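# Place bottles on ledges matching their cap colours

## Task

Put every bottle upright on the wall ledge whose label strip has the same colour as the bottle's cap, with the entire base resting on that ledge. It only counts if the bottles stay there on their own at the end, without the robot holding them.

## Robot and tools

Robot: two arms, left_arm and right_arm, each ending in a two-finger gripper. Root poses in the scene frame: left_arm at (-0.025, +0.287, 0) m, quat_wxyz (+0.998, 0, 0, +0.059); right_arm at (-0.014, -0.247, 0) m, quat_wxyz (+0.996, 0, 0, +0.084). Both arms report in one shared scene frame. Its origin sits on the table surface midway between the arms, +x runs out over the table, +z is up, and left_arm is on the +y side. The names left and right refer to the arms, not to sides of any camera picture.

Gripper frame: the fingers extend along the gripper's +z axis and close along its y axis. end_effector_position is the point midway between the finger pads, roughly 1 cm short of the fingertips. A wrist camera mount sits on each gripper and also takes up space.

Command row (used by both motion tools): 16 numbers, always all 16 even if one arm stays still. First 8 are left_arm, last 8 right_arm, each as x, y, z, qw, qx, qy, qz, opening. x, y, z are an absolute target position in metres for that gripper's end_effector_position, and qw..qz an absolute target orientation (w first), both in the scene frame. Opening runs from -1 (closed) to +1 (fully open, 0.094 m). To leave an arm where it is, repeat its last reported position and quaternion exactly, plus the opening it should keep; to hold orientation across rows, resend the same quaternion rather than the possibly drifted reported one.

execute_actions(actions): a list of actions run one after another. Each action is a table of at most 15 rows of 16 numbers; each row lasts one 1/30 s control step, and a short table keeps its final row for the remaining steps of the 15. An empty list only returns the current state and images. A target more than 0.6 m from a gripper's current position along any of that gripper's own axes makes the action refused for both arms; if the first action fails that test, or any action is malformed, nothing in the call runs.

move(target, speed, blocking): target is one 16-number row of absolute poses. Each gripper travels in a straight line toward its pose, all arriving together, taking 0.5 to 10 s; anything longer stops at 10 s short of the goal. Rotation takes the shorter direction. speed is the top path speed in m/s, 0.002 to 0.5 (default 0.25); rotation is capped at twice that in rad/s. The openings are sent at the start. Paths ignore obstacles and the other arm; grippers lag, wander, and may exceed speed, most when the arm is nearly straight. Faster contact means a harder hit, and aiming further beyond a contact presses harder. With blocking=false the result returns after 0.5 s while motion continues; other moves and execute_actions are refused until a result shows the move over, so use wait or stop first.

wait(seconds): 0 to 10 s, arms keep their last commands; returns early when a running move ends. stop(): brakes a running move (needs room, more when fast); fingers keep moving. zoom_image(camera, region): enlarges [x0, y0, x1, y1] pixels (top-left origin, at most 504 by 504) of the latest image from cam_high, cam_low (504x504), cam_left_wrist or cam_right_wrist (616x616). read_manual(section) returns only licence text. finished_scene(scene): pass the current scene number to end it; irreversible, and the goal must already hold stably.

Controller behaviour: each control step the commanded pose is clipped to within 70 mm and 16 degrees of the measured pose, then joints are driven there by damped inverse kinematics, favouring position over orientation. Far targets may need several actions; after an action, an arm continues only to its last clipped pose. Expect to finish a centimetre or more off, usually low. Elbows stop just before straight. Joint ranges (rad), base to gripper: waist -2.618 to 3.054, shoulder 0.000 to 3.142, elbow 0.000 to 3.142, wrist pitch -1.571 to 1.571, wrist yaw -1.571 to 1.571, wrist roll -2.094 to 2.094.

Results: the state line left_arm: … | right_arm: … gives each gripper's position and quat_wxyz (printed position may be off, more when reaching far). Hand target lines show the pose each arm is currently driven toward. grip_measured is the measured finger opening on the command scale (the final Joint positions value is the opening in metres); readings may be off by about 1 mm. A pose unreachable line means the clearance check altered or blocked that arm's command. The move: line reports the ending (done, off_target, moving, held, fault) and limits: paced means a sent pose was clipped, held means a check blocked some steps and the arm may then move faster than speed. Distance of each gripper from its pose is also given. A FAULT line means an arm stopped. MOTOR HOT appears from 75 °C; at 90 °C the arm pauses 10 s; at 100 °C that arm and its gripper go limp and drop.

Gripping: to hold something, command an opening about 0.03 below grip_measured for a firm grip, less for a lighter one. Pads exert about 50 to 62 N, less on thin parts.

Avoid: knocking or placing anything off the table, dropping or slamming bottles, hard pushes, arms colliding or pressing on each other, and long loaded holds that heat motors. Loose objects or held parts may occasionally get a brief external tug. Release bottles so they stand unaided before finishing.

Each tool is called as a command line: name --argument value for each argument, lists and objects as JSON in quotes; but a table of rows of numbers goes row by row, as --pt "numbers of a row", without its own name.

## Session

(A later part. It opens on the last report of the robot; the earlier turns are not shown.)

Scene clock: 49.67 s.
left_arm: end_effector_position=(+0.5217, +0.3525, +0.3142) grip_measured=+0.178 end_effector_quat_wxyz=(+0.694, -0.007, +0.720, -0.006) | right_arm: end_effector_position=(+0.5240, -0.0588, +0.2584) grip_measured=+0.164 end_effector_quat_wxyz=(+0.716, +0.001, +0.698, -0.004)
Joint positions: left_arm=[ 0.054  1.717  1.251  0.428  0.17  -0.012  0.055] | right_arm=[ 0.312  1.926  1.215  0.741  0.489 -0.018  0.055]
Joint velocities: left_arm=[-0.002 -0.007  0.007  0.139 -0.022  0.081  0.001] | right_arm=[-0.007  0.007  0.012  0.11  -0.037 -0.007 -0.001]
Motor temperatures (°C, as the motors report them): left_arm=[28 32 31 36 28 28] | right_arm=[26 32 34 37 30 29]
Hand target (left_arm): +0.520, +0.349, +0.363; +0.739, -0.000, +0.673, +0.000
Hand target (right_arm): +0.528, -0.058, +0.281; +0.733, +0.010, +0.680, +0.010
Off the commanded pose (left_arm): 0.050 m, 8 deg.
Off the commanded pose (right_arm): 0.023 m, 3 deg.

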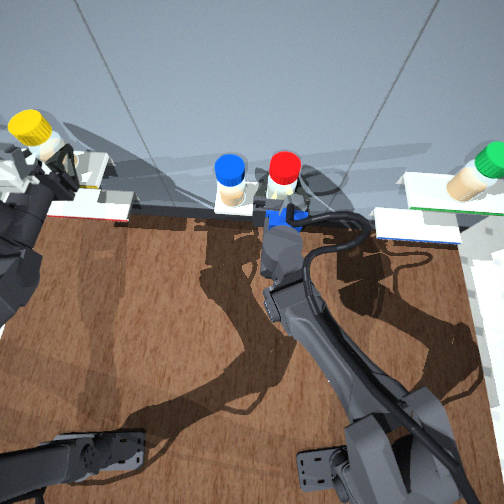

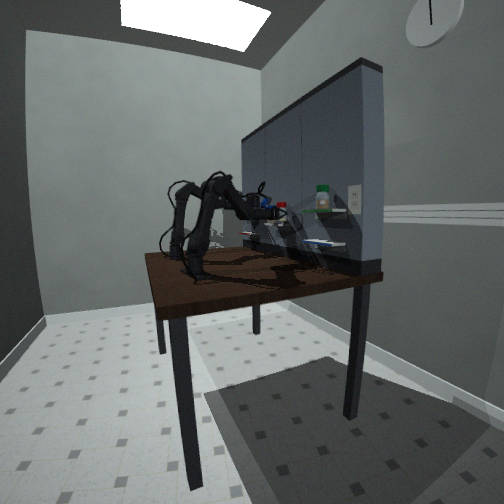

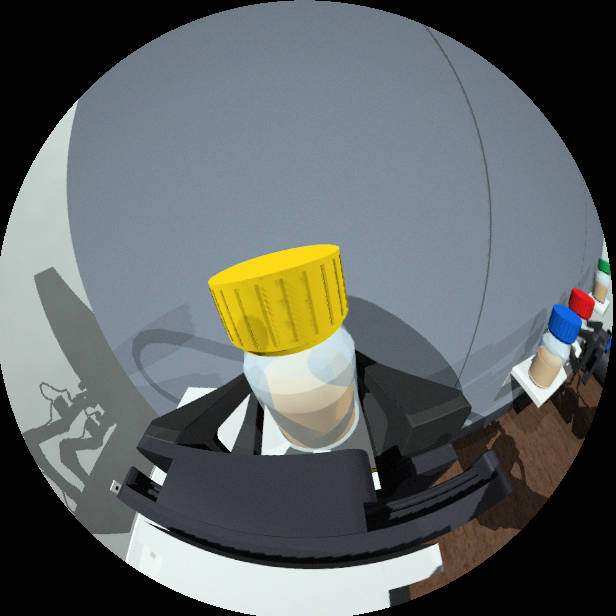

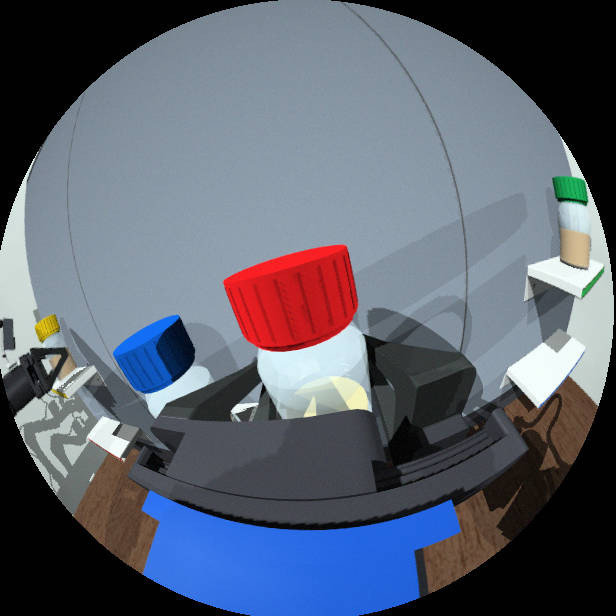

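Lower gradually, then release.

execute_actions --actions '[[[0.525,0.35,0.36,0.739,0,0.674,0,0.14, 0.528,-0.058,0.278,0.732,0.01,0.681,0.01,0.13],[0.525,0.35,0.357,0.738,0,0.675,0,0.14, 0.528,-0.058,0.275,0.731,0.01,0.682,0.01,0.13],[0.525,0.35,0.354,0.737,0,0.676,0,0.14, 0.528,-0.058,0.272,0.73,0.009,0.683,0.009,0.13],[0.525,0.35,0.351,0.736,0,0.677,0,0.14, 0.528,-0.058,0.269,0.729,0.009,0.684,0.009,0.13],[0.525,0.35,0.348,0.735,0,0.678,0,0.14, 0.527,-0.058,0.266,0.728,0.008,0.685,0.008,0.13],[0.525,0.35,0.345,0.733,0,0.68,0,0.14, 0.527,-0.058,0.263,0.727,0.008,0.686,0.008,0.13],[0.525,0.35,0.342,0.731,0,0.682,0,0.14, 0.527,-0.058,0.26,0.726,0.007,0.687,0.007,0.13],[0.525,0.35,0.339,0.729,0,0.684,0,0.14, 0.527,-0.058,0.257,0.724,0.006,0.689,0.006,0.13],[0.525,0.35,0.335,0.726,0,0.687,0,0.14, 0.526,-0.058,0.254,0.722,0.005,0.691,0.005,0.13],[0.525,0.35,0.331,0.723,0,0.69,0,0.14, 0.526,-0.058,0.251,0.72,0.004,0.693,0.004,0.13],[0.525,0.35,0.327,0.72,0,0.693,0,0.14, 0.526,-0.058,0.248,0.718,0.003,0.696,0.003,0.13],[0.525,0.35,0.323,0.717,0,0.697,0,0.14, 0.526,-0.058,0.245,0.716,0.002,0.698,0.002,0.13],[0.525,0.35,0.319,0.714,0,0.70,0,0.14, 0.526,-0.058,0.242,0.714,0.001,0.70,0.001,0.13],[0.525,0.35,0.315,0.712,0,0.702,0,0.14, 0.526,-0.058,0.24,0.712,0,0.702,0,0.13],[0.525,0.35,0.312,0.71,0,0.704,0,0.14, 0.526,-0.058,0.238,0.712,0,0.702,0,0.13]]]'

wait --seconds 0.2

Scene clock: 50.63 s.
left_arm: end_effector_position=(+0.5249, +0.3532, +0.3089) grip_measured=+0.178 end_effector_quat_wxyz=(+0.699, -0.005, +0.715, -0.003) | right_arm: end_effector_position=(+0.5272, -0.0565, +0.2447) grip_measured=+0.164 end_effector_quat_wxyz=(+0.711, -0.002, +0.703, -0.005)
Joint positions: left_arm=[ 0.054  1.737  1.238  0.476  0.169 -0.008  0.055] | right_arm=[ 0.312  1.956  1.213  0.756  0.485 -0.014  0.055]
Joint velocities: left_arm=[-0.007  0.007 -0.1    0.212  0.022  0.037 -0.   ] | right_arm=[ 0.002  0.046 -0.095  0.095 -0.081  0.022  0.   ]
Motor temperatures (°C, as the motors report them): left_arm=[28 32 31 36 28 28] | right_arm=[26 32 34 37 30 29]
Hand target (left_arm): +0.525, +0.350, +0.312; +0.710, -0.000, +0.705, +0.000
Hand target (right_arm): +0.526, -0.058, +0.238; +0.712, -0.000, +0.703, -0.000
Off the commanded pose (left_arm): 0.004 m, 2 deg.
Off the commanded pose (right_arm): 0.007 m, 1 deg.

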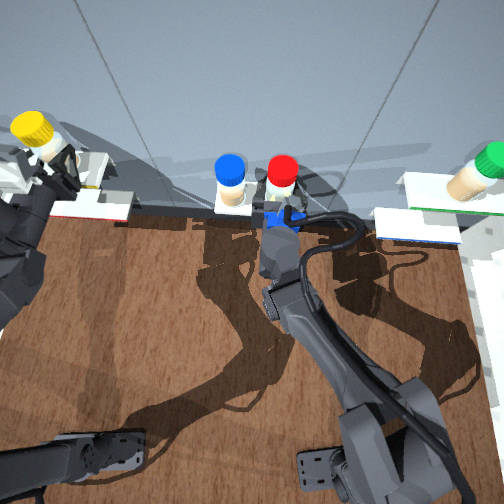

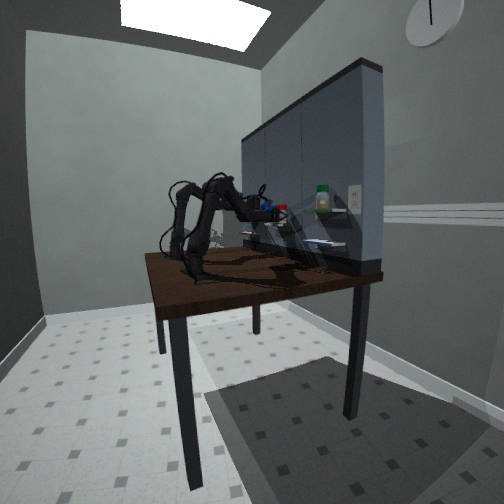

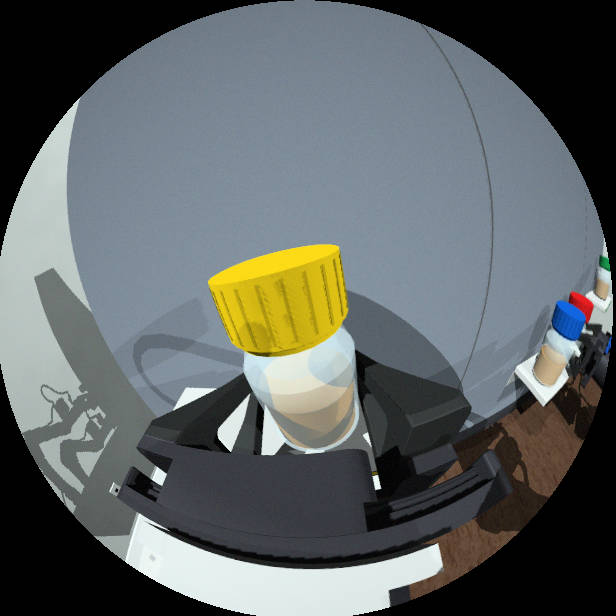

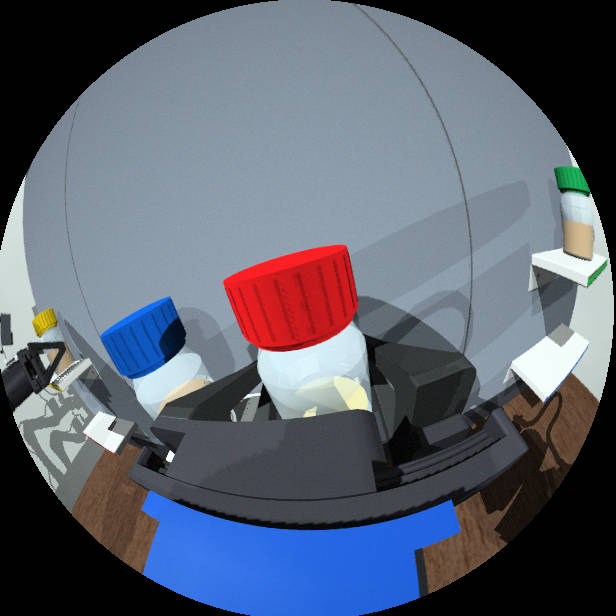

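Scene clock: 50.83 s.
left_arm: end_effector_position=(+0.5244, +0.3532, +0.3088) grip_measured=+0.178 end_effector_quat_wxyz=(+0.701, -0.004, +0.713, -0.002) | right_arm: end_effector_position=(+0.5267, -0.0567, +0.2442) grip_measured=+0.164 end_effector_quat_wxyz=(+0.713, -0.001, +0.702, -0.003)
Joint positions: left_arm=[ 0.054  1.737  1.231  0.489  0.169 -0.006  0.055] | right_arm=[ 0.312  1.957  1.207  0.767  0.485 -0.014  0.055]
Joint velocities: left_arm=[ 0.002  0.007 -0.012  0.022 -0.095  0.037  0.001] | right_arm=[ 0.002  0.007 -0.022  0.051 -0.066  0.037 -0.   ]
Motor temperatures (°C, as the motors report them): left_arm=[28 32 31 36 28 28] | right_arm=[26 32 34 37 30 29]
Hand target (left_arm): +0.525, +0.350, +0.312; +0.709, -0.000, +0.705, +0.000
Hand target (right_arm): +0.526, -0.058, +0.238; +0.712, -0.000, +0.702, -0.000
Off the commanded pose (left_arm): 0.005 m, 2 deg.
Off the commanded pose (right_arm): 0.006 m, 0 deg.
wait: 0.20 s; at rest by 0.17 s

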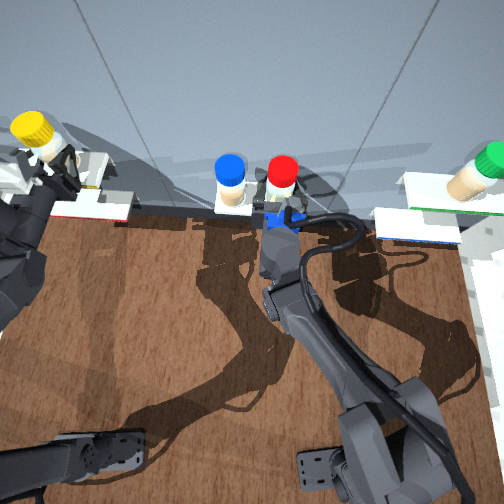

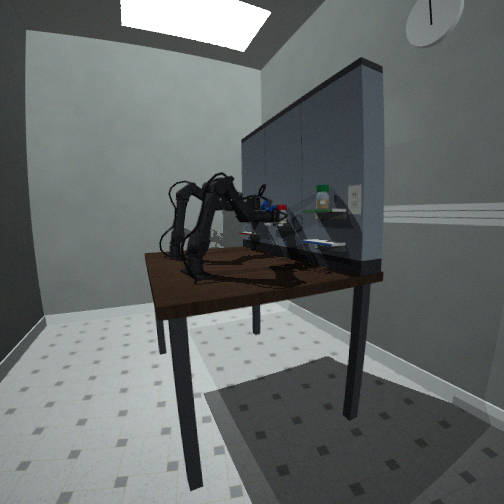

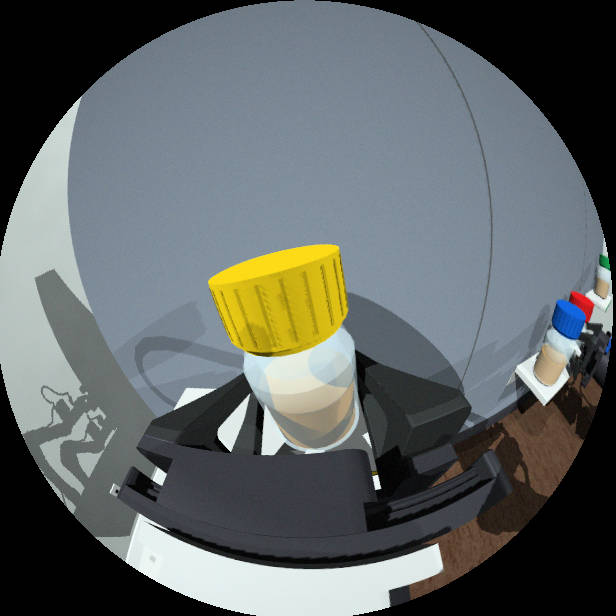

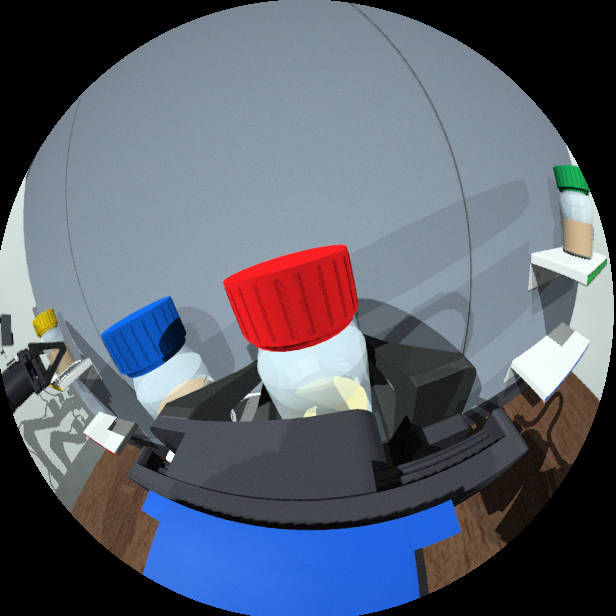

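execute_actions --actions '[[[0.525,0.352,0.314,0.707,0,0.707,0,1, 0.526,-0.058,0.241,0.709,0,0.705,0,0.6]]]'

move --target '[0.44,0.352,0.318,0.707,0,0.707,0,1, 0.445,-0.059,0.243,0.707,0,0.707,0,0.6]' --speed 0.18

move --target '[0.40,0.28,0.27,0.707,0,0.707,0,1, 0.455,0.041,0.242,0.707,0,0.707,0,0.65]' --speed 0.18

Scene clock: 51.50 s.
left_arm: end_effector_position=(+0.5244, +0.3532, +0.3092) grip_measured=+1.000 end_effector_quat_wxyz=(+0.702, -0.004, +0.712, -0.002) | right_arm: end_effector_position=(+0.5266, -0.0568, +0.2445) grip_measured=+0.597 end_effector_quat_wxyz=(+0.713, +0.001, +0.701, -0.002)
Joint positions: left_arm=[ 0.054  1.737  1.231  0.491  0.169 -0.005  0.094] | right_arm=[ 0.312  1.957  1.207  0.769  0.485 -0.01   0.075]
Joint velocities: left_arm=[-0.007 -0.007  0.007  0.022  0.007  0.037  0.   ] | right_arm=[ 0.002  0.007  0.002 -0.037  0.022 -0.037 -0.   ]
Motor temperatures (°C, as the motors report them): left_arm=[28 32 31 36 28 28] | right_arm=[26 32 34 37 30 29]
Hand target (left_arm): +0.525, +0.352, +0.314; +0.707, +0.000, +0.707, +0.000
Hand target (right_arm): +0.526, -0.058, +0.241; +0.709, +0.000, +0.705, -0.000
Off the commanded pose (left_arm): 0.005 m, 1 deg.
Off the commanded pose (right_arm): 0.004 m, 1 deg.

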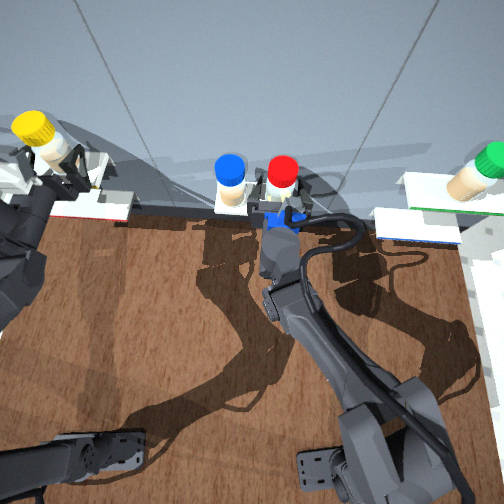

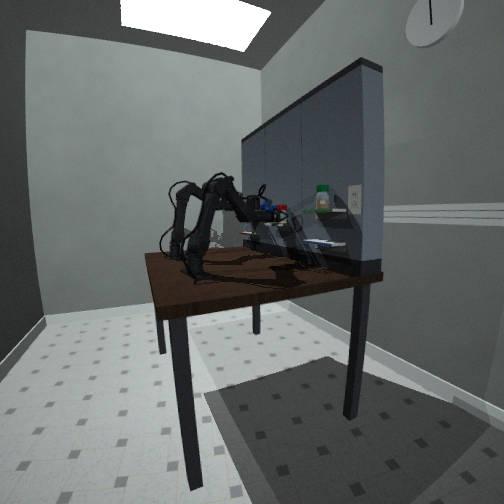

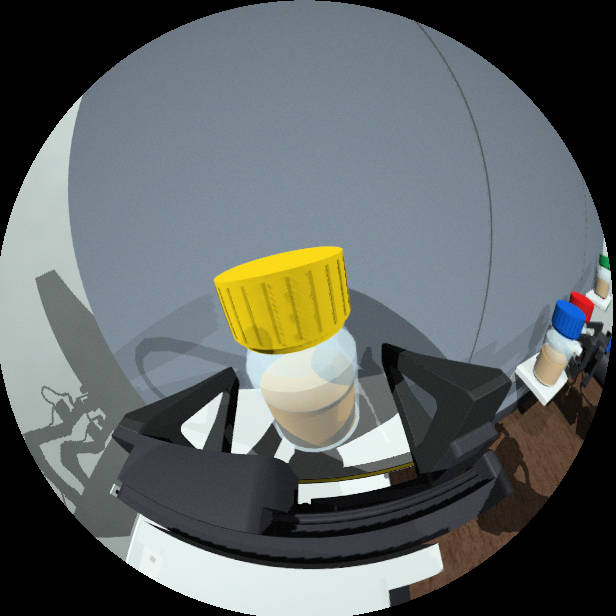

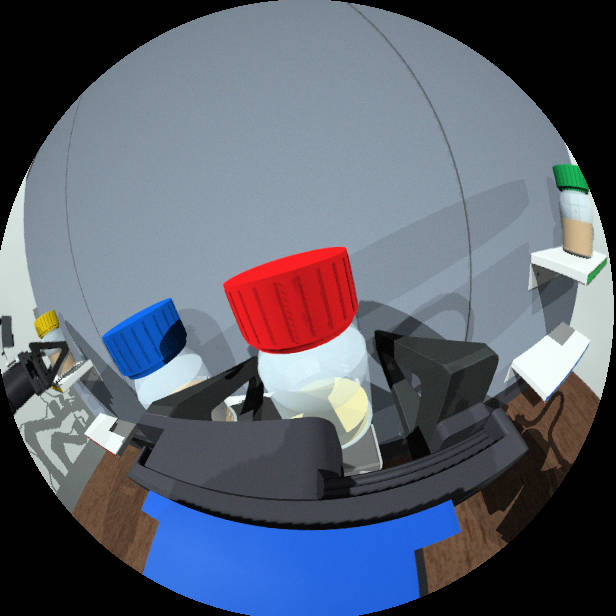

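Scene clock: 52.53 s.
left_arm: end_effector_position=(+0.4453, +0.3507, +0.3158) grip_measured=+1.000 end_effector_quat_wxyz=(+0.706, -0.002, +0.708, -0.002) | right_arm: end_effector_position=(+0.4505, -0.0583, +0.2492) grip_measured=+0.597 end_effector_quat_wxyz=(+0.712, -0.001, +0.702, +0.002)
Joint positions: left_arm=[ 0.094  1.437  0.942  0.491  0.212 -0.005  0.094] | right_arm=[ 0.408  1.718  0.916  0.82   0.572 -0.008  0.075]
Joint velocities: left_arm=[-0.012  0.002 -0.007 -0.051 -0.022 -0.007  0.   ] | right_arm=[-0.002  0.002 -0.022 -0.007 -0.007  0.022 -0.   ]
Motor temperatures (°C, as the motors report them): left_arm=[28 32 31 36 28 28] | right_arm=[26 32 34 37 30 29]
Hand target (left_arm): +0.440, +0.352, +0.318; +0.707, +0.000, +0.707, -0.000
Hand target (right_arm): +0.445, -0.060, +0.243; +0.707, -0.000, +0.707, -0.000
Off the commanded pose (left_arm): 0.006 m, 0 deg.
Off the commanded pose (right_arm): 0.008 m, 1 deg.
move: done

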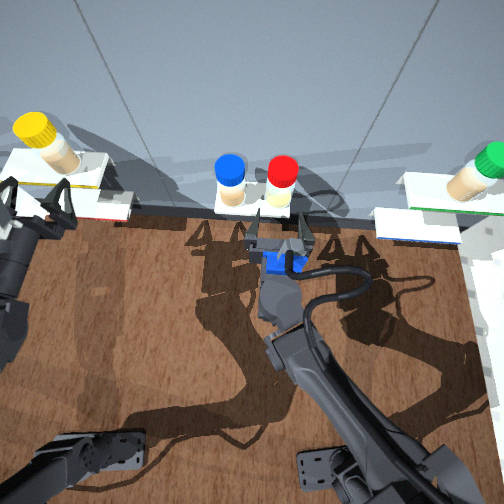

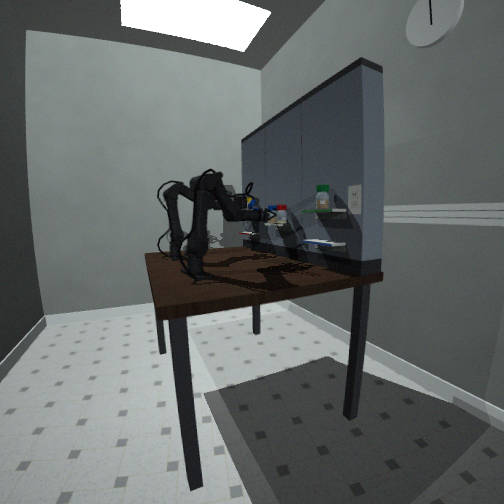

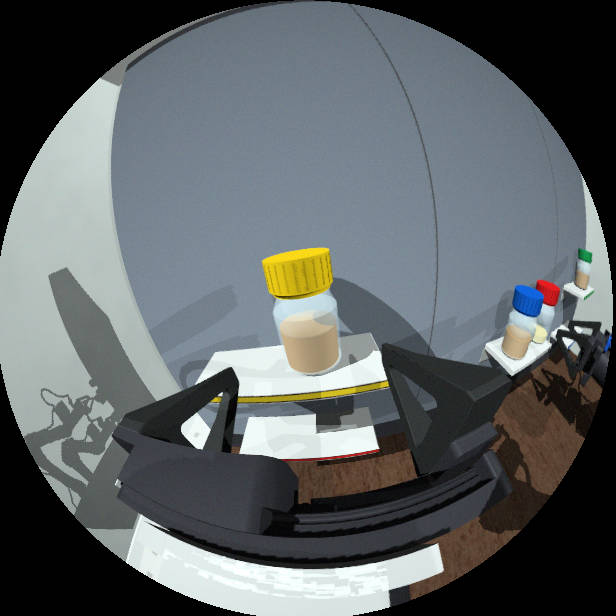

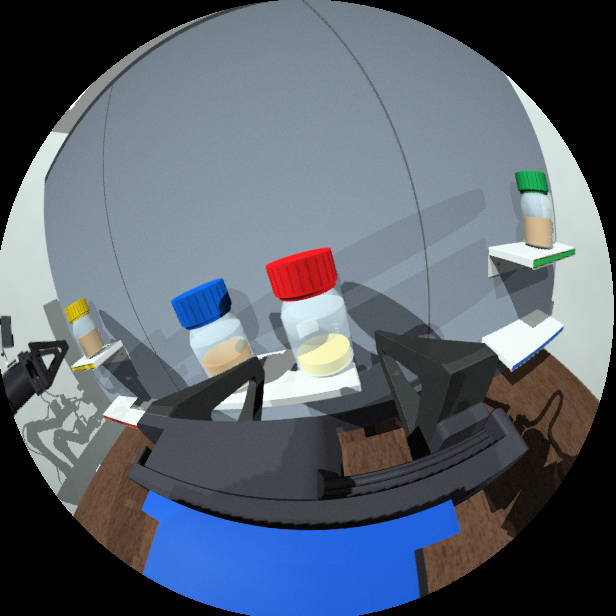

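Scene clock: 53.73 s.
left_arm: end_effector_position=(+0.4044, +0.2817, +0.2606) grip_measured=+1.000 end_effector_quat_wxyz=(+0.696, -0.001, +0.718, -0.002) | right_arm: end_effector_position=(+0.4497, +0.0391, +0.2428) grip_measured=+0.647 end_effector_quat_wxyz=(+0.711, -0.002, +0.703, +0.005)
Joint positions: left_arm=[-0.142  1.311  0.64   0.641 -0.022 -0.005  0.094] | right_arm=[ 0.611  1.935  1.173  0.779  0.77  -0.008  0.077]
Joint velocities: left_arm=[ 0.002  0.007 -0.017  0.037 -0.11   0.022  0.   ] | right_arm=[-0.012 -0.002  0.012 -0.081 -0.007 -0.037  0.   ]
Motor temperatures (°C, as the motors report them): left_arm=[28 31 31 36 28 28] | right_arm=[26 32 34 37 30 29]
Hand target (left_arm): +0.399, +0.280, +0.270; +0.707, +0.000, +0.707, +0.000
Hand target (right_arm): +0.453, +0.041, +0.242; +0.708, -0.001, +0.706, -0.000
Off the commanded pose (left_arm): 0.011 m, 2 deg.
Off the commanded pose (right_arm): 0.006 m, 1 deg.
move: off_target (left_arm)

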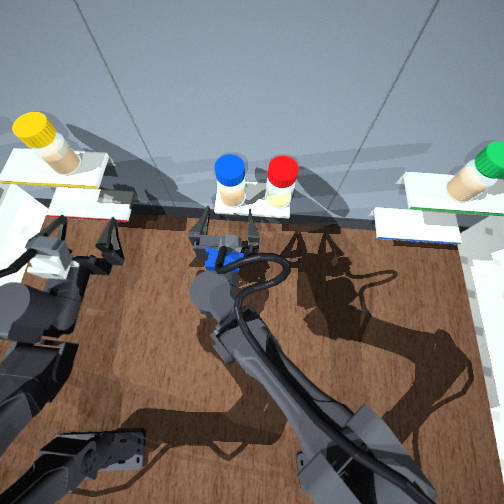

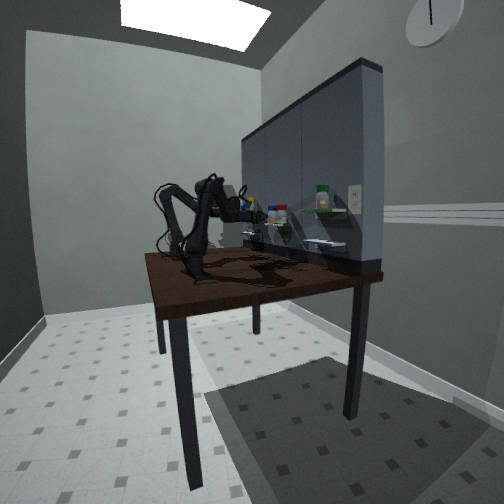

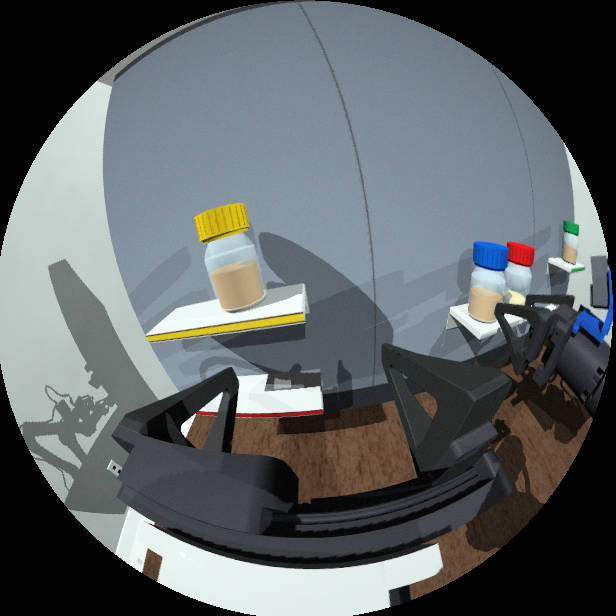

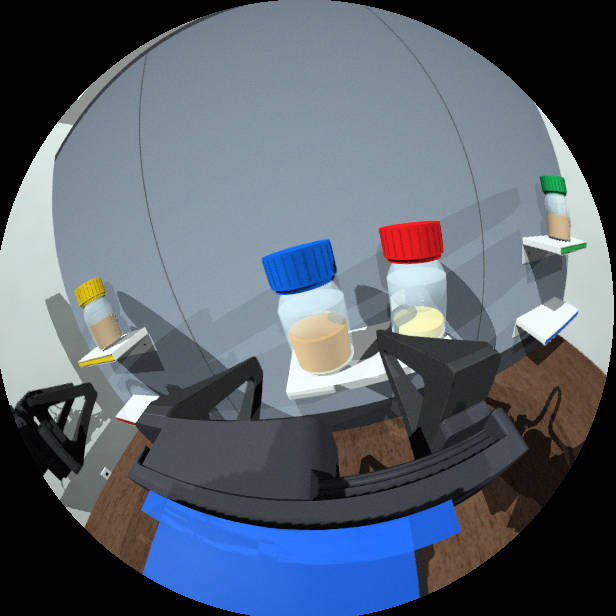

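move --target '[0.40,0.28,0.27,0.707,0,0.707,0,1, 0.528,0.042,0.24,0.707,0,0.707,0,0.62]' --speed 0.12

Scene clock: 54.97 s.
left_arm: end_effector_position=(+0.4044, +0.2823, +0.2611) grip_measured=+1.000 end_effector_quat_wxyz=(+0.697, -0.002, +0.717, -0.001) | right_arm: end_effector_position=(+0.5224, +0.0410, +0.2428) grip_measured=+0.623 end_effector_quat_wxyz=(+0.712, +0.004, +0.702, +0.000)
Joint positions: left_arm=[-0.142  1.311  0.64   0.643 -0.026 -0.005  0.094] | right_arm=[ 0.507  2.129  1.467  0.681  0.68  -0.006  0.076]
Joint velocities: left_arm=[-0.007 -0.007 -0.012  0.022 -0.095 -0.051  0.   ] | right_arm=[-0.007 -0.007  0.002 -0.037  0.007 -0.051  0.001]
Motor temperatures (°C, as the motors report them): left_arm=[28 31 31 36 28 28] | right_arm=[26 32 34 37 30 29]
Hand target (left_arm): +0.400, +0.280, +0.270; +0.707, -0.000, +0.707, +0.000
Hand target (right_arm): +0.528, +0.043, +0.240; +0.707, +0.000, +0.707, +0.000
Off the commanded pose (left_arm): 0.010 m, 2 deg.
Off the commanded pose (right_arm): 0.006 m, 1 deg.
move: done

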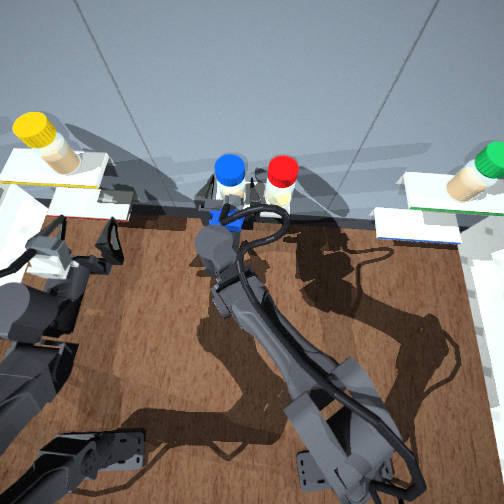

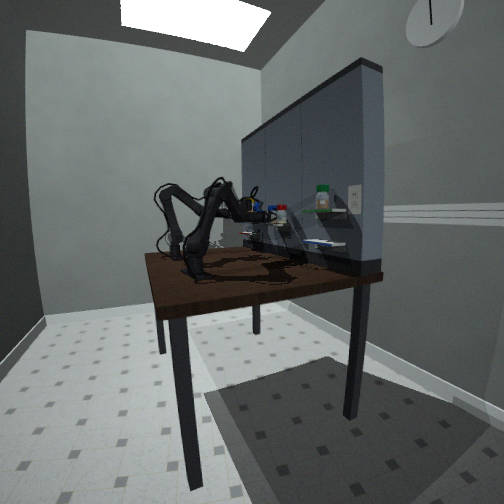

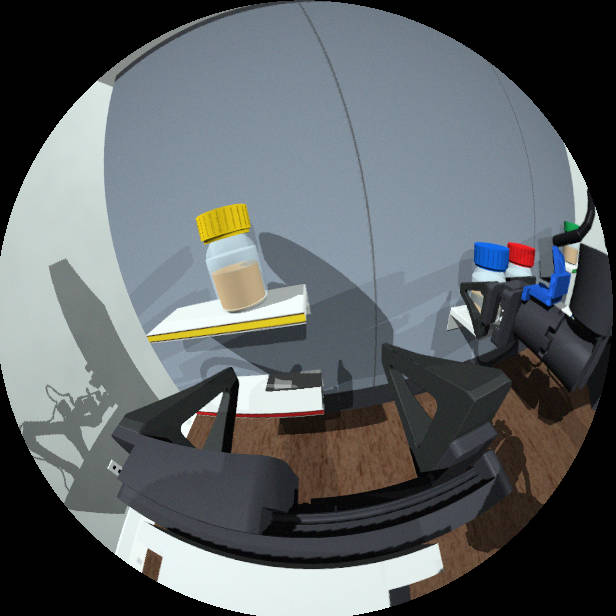

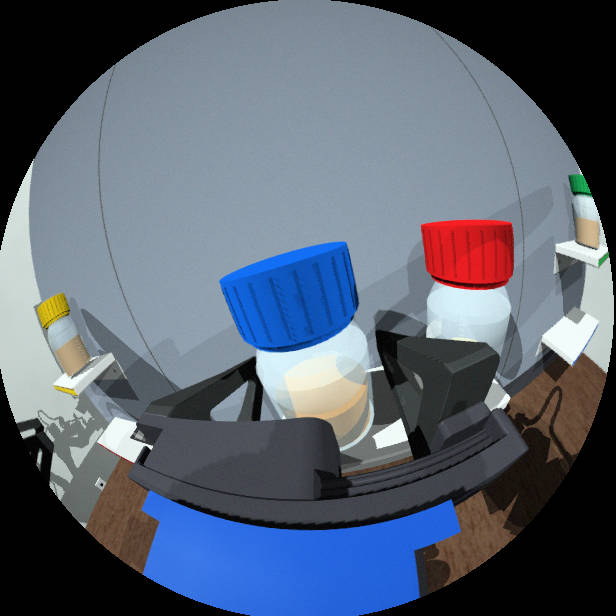

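execute_actions --actions '[[[0.40,0.28,0.27,0.707,0,0.707,0,1, 0.526,0.042,0.24,0.707,0,0.707,0,0.13]],[[0.40,0.28,0.27,0.707,0,0.707,0,1, 0.525,0.042,0.244,0.71,0,0.704,0,0.13],[0.40,0.28,0.27,0.707,0,0.707,0,1, 0.525,0.042,0.248,0.713,0.001,0.701,0.001,0.13],[0.40,0.28,0.27,0.707,0,0.707,0,1, 0.524,0.042,0.252,0.716,0.002,0.698,0.002,0.13],[0.40,0.28,0.27,0.707,0,0.707,0,1, 0.524,0.042,0.256,0.719,0.003,0.695,0.003,0.13],[0.40,0.28,0.27,0.707,0,0.707,0,1, 0.523,0.042,0.26,0.722,0.004,0.692,0.004,0.13],[0.40,0.28,0.27,0.707,0,0.707,0,1, 0.522,0.042,0.264,0.725,0.005,0.689,0.005,0.13],[0.40,0.28,0.27,0.707,0,0.707,0,1, 0.521,0.042,0.268,0.727,0.006,0.686,0.006,0.13],[0.40,0.28,0.27,0.707,0,0.707,0,1, 0.52,0.042,0.272,0.729,0.007,0.684,0.007,0.13],[0.40,0.28,0.27,0.707,0,0.707,0,1, 0.518,0.042,0.276,0.731,0.008,0.682,0.008,0.13],[0.40,0.28,0.27,0.707,0,0.707,0,1, 0.515,0.042,0.279,0.731,0.009,0.682,0.009,0.13],[0.40,0.28,0.27,0.707,0,0.707,0,1, 0.511,0.042,0.282,0.731,0.01,0.682,0.01,0.13],[0.40,0.28,0.27,0.707,0,0.707,0,1, 0.506,0.042,0.282,0.731,0.01,0.682,0.01,0.13],[0.40,0.28,0.27,0.707,0,0.707,0,1, 0.50,0.042,0.282,0.731,0.01,0.682,0.01,0.13],[0.40,0.28,0.27,0.707,0,0.707,0,1, 0.494,0.042,0.282,0.731,0.01,0.682,0.01,0.13],[0.40,0.28,0.27,0.707,0,0.707,0,1, 0.488,0.042,0.282,0.731,0.01,0.682,0.01,0.13]],[[0.40,0.28,0.27,0.707,0,0.707,0,1, 0.482,0.042,0.282,0.731,0.01,0.682,0.01,0.13],[0.40,0.28,0.27,0.707,0,0.707,0,1, 0.476,0.042,0.282,0.731,0.01,0.682,0.01,0.13],[0.40,0.28,0.27,0.707,0,0.707,0,1, 0.47,0.042,0.282,0.731,0.01,0.682,0.01,0.13],[0.40,0.28,0.27,0.707,0,0.707,0,1, 0.464,0.041,0.282,0.731,0.01,0.682,0.01,0.13],[0.40,0.28,0.27,0.707,0,0.707,0,1, 0.458,0.04,0.282,0.731,0.01,0.682,0.01,0.13],[0.40,0.28,0.27,0.707,0,0.707,0,1, 0.452,0.039,0.282,0.731,0.01,0.682,0.01,0.13],[0.40,0.28,0.27,0.707,0,0.707,0,1, 0.446,0.037,0.282,0.731,0.01,0.682,0.01,0.13],[0.40,0.28,0.27,0.707,0,0.707,0,1, 0.44,0.035,0.282,0.731,0.01,0.682,0.01,0.13],[0.40,0.28,0.27,0.707,0,0.707,0,1, 0.434,0.032,0.282,0.731,0.01,0.682,0.01,0.13],[0.40,0.28,0.27,0.707,0,0.707,0,1, 0.428,0.029,0.282,0.731,0.01,0.682,0.01,0.13],[0.40,0.28,0.27,0.707,0,0.707,0,1, 0.423,0.026,0.282,0.731,0.01,0.682,0.01,0.13],[0.40,0.28,0.27,0.707,0,0.707,0,1, 0.42,0.023,0.282,0.731,0.01,0.682,0.01,0.13]]]'

move --target '[0.45,-0.068,0.25,0.707,0,0.707,0,1, 0.42,-0.39,0.205,0.731,-0.008,0.682,-0.008,0.13]' --speed 0.3

Scene clock: 57.23 s.
left_arm: end_effector_position=(+0.4044, +0.2824, +0.2612) grip_measured=+1.000 end_effector_quat_wxyz=(+0.697, -0.002, +0.717, -0.001) | right_arm: end_effector_position=(+0.4272, +0.0295, +0.2615) grip_measured=+0.160 end_effector_quat_wxyz=(+0.713, -0.011, +0.701, +0.002)
Joint positions: left_arm=[-0.142  1.311  0.64   0.643 -0.026 -0.005  0.094] | right_arm=[ 0.632  1.823  1.098  0.748  0.783 -0.029  0.054]
Joint velocities: left_arm=[ 0.002 -0.012 -0.002  0.007  0.022 -0.081  0.   ] | right_arm=[ 0.017 -0.159 -0.168  0.11   0.081 -0.037  0.   ]
Motor temperatures (°C, as the motors report them): left_arm=[28 31 31 36 28 28] | right_arm=[26 33 34 37 30 29]
Hand target (left_arm): +0.400, +0.280, +0.270; +0.707, -0.000, +0.707, +0.000
Hand target (right_arm): +0.421, +0.022, +0.282; +0.730, +0.010, +0.683, +0.010
Off the commanded pose (left_arm): 0.010 m, 2 deg.
Off the commanded pose (right_arm): 0.023 m, 4 deg.

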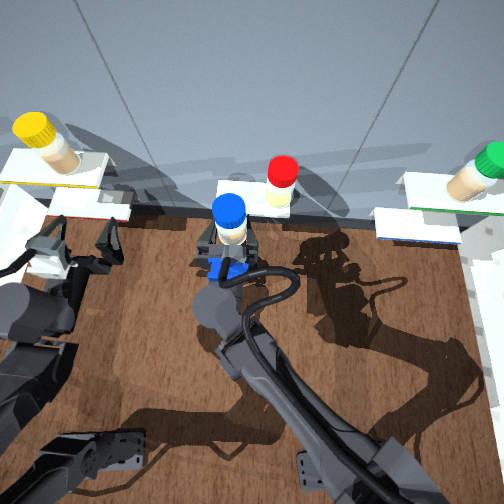

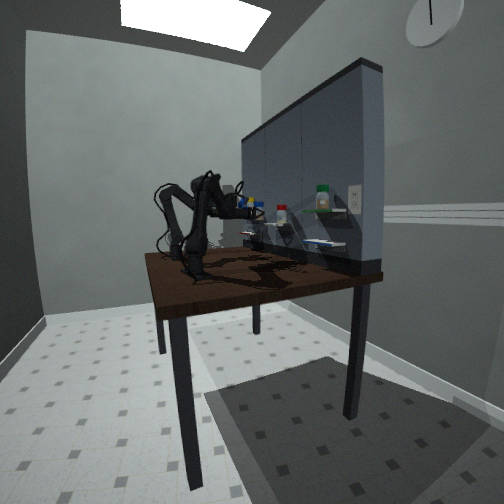

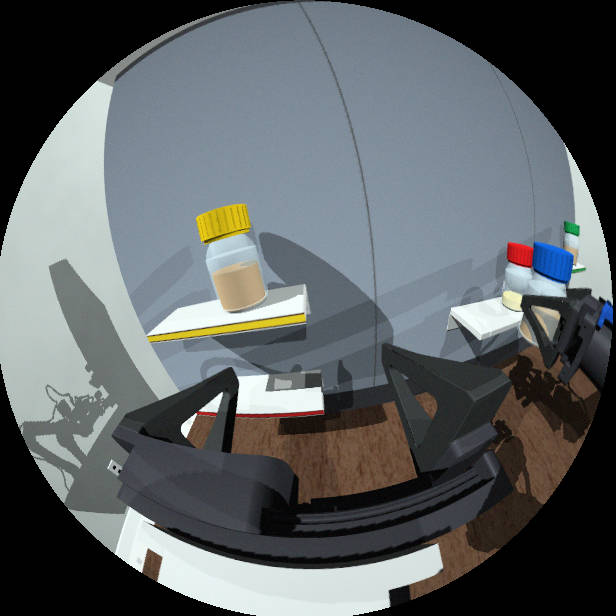

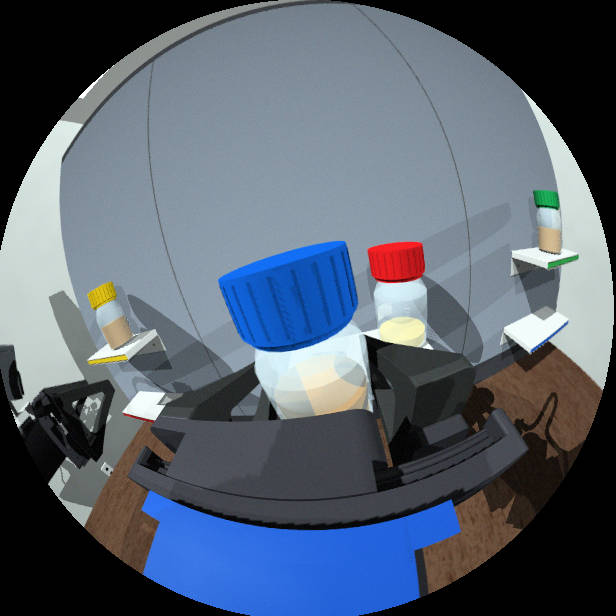

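Scene clock: 59.43 s.
left_arm: end_effector_position=(+0.4457, -0.0672, +0.2395) grip_measured=+1.000 end_effector_quat_wxyz=(+0.703, +0.010, +0.712, +0.003) | right_arm: end_effector_position=(+0.4196, -0.3921, +0.1843) grip_measured=+0.160 end_effector_quat_wxyz=(+0.709, +0.011, +0.705, +0.000)
Joint positions: left_arm=[-0.997  2.116  1.463  0.633 -0.87   0.002  0.094] | right_arm=[-0.681  1.736  0.607  1.134 -0.496  0.018  0.054]
Joint velocities: left_arm=[ 0.002 -0.022  0.002 -0.007 -0.007  0.007  0.   ] | right_arm=[ 0.002 -0.012 -0.002  0.007 -0.037  0.037 -0.   ]
Motor temperatures (°C, as the motors report them): left_arm=[28 31 31 36 28 28] | right_arm=[26 32 34 37 30 29]
Hand target (left_arm): +0.448, -0.068, +0.250; +0.708, +0.001, +0.707, +0.001
Hand target (right_arm): +0.426, -0.392, +0.204; +0.730, -0.004, +0.683, -0.004
Off the commanded pose (left_arm): 0.011 m, 1 deg.
Off the commanded pose (right_arm): 0.021 m, 4 deg.
move: off_target (left_arm, right_arm)

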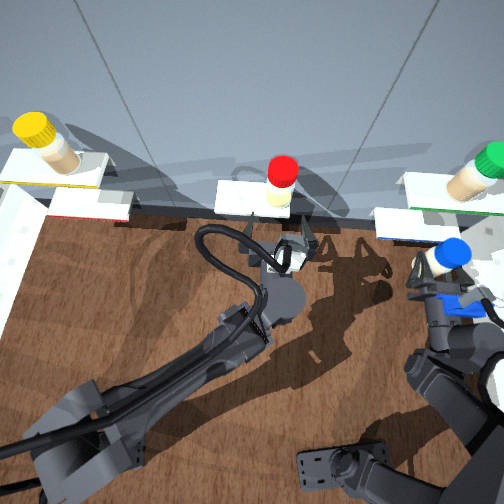

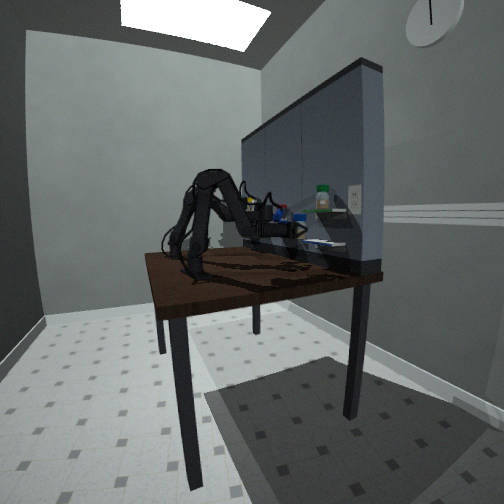

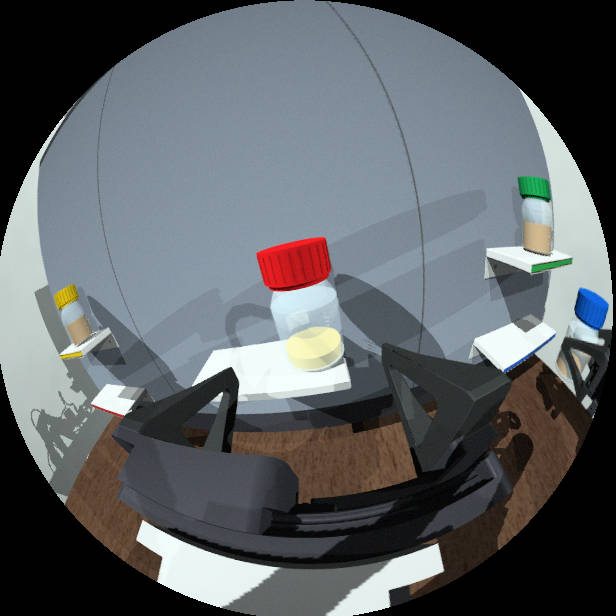

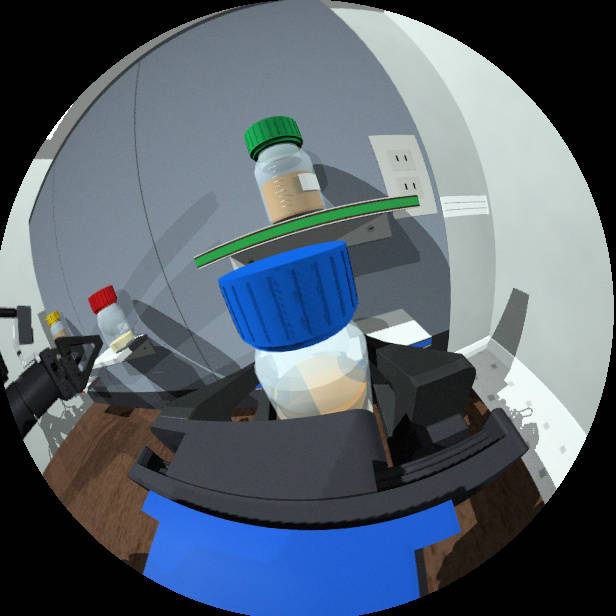

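execute_actions --actions '[[[0.452,-0.069,0.25,0.707,0,0.707,0,1, 0.425,-0.392,0.206,0.732,-0.008,0.681,-0.008,0.125],[0.455,-0.069,0.25,0.707,0,0.707,0,1, 0.428,-0.392,0.206,0.732,-0.008,0.681,-0.008,0.125],[0.459,-0.069,0.25,0.707,0,0.707,0,1, 0.431,-0.392,0.206,0.732,-0.008,0.681,-0.008,0.125],[0.463,-0.069,0.25,0.707,0,0.707,0,1, 0.434,-0.392,0.206,0.732,-0.008,0.681,-0.008,0.125],[0.467,-0.069,0.25,0.707,0,0.707,0,1, 0.437,-0.392,0.207,0.732,-0.008,0.681,-0.008,0.125],[0.471,-0.069,0.25,0.707,0,0.707,0,1, 0.44,-0.392,0.207,0.732,-0.008,0.681,-0.008,0.125],[0.475,-0.069,0.25,0.707,0,0.707,0,1, 0.443,-0.392,0.207,0.732,-0.008,0.681,-0.008,0.125],[0.479,-0.069,0.25,0.707,0,0.707,0,1, 0.446,-0.392,0.207,0.732,-0.008,0.681,-0.008,0.125],[0.483,-0.069,0.25,0.707,0,0.707,0,1, 0.449,-0.392,0.207,0.732,-0.008,0.681,-0.008,0.125],[0.487,-0.069,0.25,0.707,0,0.707,0,1, 0.452,-0.392,0.207,0.732,-0.008,0.681,-0.008,0.125],[0.491,-0.069,0.25,0.707,0,0.707,0,1, 0.455,-0.392,0.207,0.732,-0.008,0.681,-0.008,0.125],[0.495,-0.069,0.25,0.707,0,0.707,0,1, 0.458,-0.392,0.207,0.732,-0.008,0.681,-0.008,0.125],[0.499,-0.069,0.25,0.707,0,0.707,0,1, 0.461,-0.392,0.207,0.732,-0.008,0.681,-0.008,0.125],[0.502,-0.069,0.25,0.707,0,0.707,0,1, 0.463,-0.392,0.207,0.732,-0.008,0.681,-0.008,0.125],[0.505,-0.069,0.25,0.707,0,0.707,0,1, 0.465,-0.392,0.207,0.732,-0.008,0.681,-0.008,0.125]]]'

zoom_image --camera "cam_low" --region '[250, 170, 360, 260]'

Scene clock: 60.40 s.
left_arm: end_effector_position=(+0.4940, -0.0653, +0.2453) grip_measured=+1.000 end_effector_quat_wxyz=(+0.708, -0.005, +0.707, +0.005) | right_arm: end_effector_position=(+0.4528, -0.3885, +0.1914) grip_measured=+0.160 end_effector_quat_wxyz=(+0.718, -0.002, +0.696, +0.004)
Joint positions: left_arm=[-0.925  2.237  1.668  0.571 -0.821  0.002  0.094] | right_arm=[-0.633  1.828  0.731  1.132 -0.473  0.019  0.054]
Joint velocities: left_arm=[ 0.168  0.305  0.442 -0.256  0.183  0.051  0.   ] | right_arm=[ 0.1    0.203  0.295 -0.139  0.154  0.007  0.   ]
Motor temperatures (°C, as the motors report them): left_arm=[28 31 31 36 28 28] | right_arm=[26 32 34 38 30 29]
Hand target (left_arm): +0.504, -0.068, +0.250; +0.708, +0.000, +0.706, -0.000
Hand target (right_arm): +0.463, -0.391, +0.207; +0.732, -0.008, +0.681, -0.008
Off the commanded pose (left_arm): 0.013 m, 1 deg.
Off the commanded pose (right_arm): 0.020 m, 3 deg.

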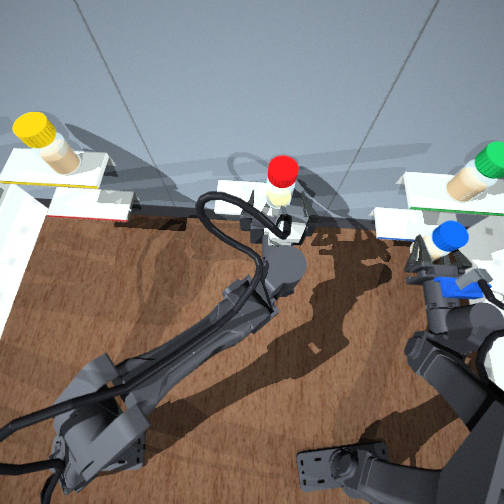

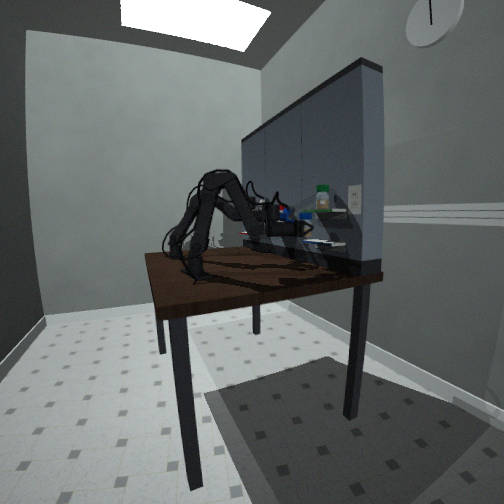

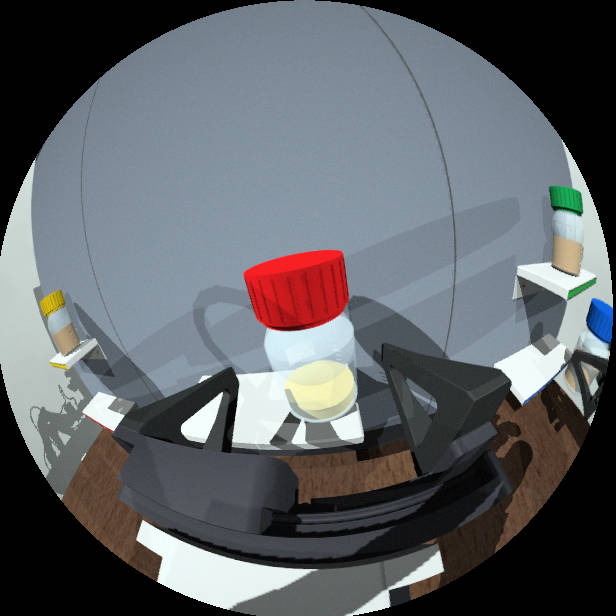

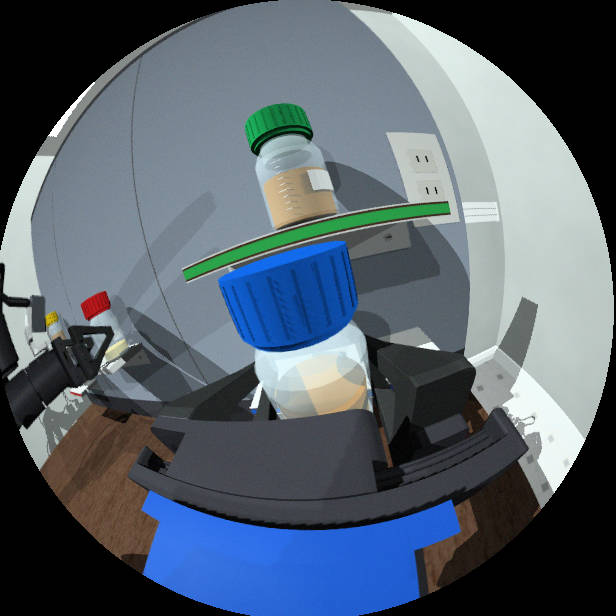

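Region (250, 170, 360, 260) of cam_low's 504x504 image, scaled by 4.582, with more detail than that image has; it fills the top 412 rows of this view, and the rest is white.

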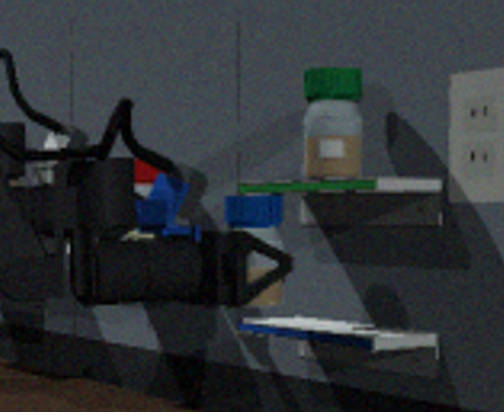

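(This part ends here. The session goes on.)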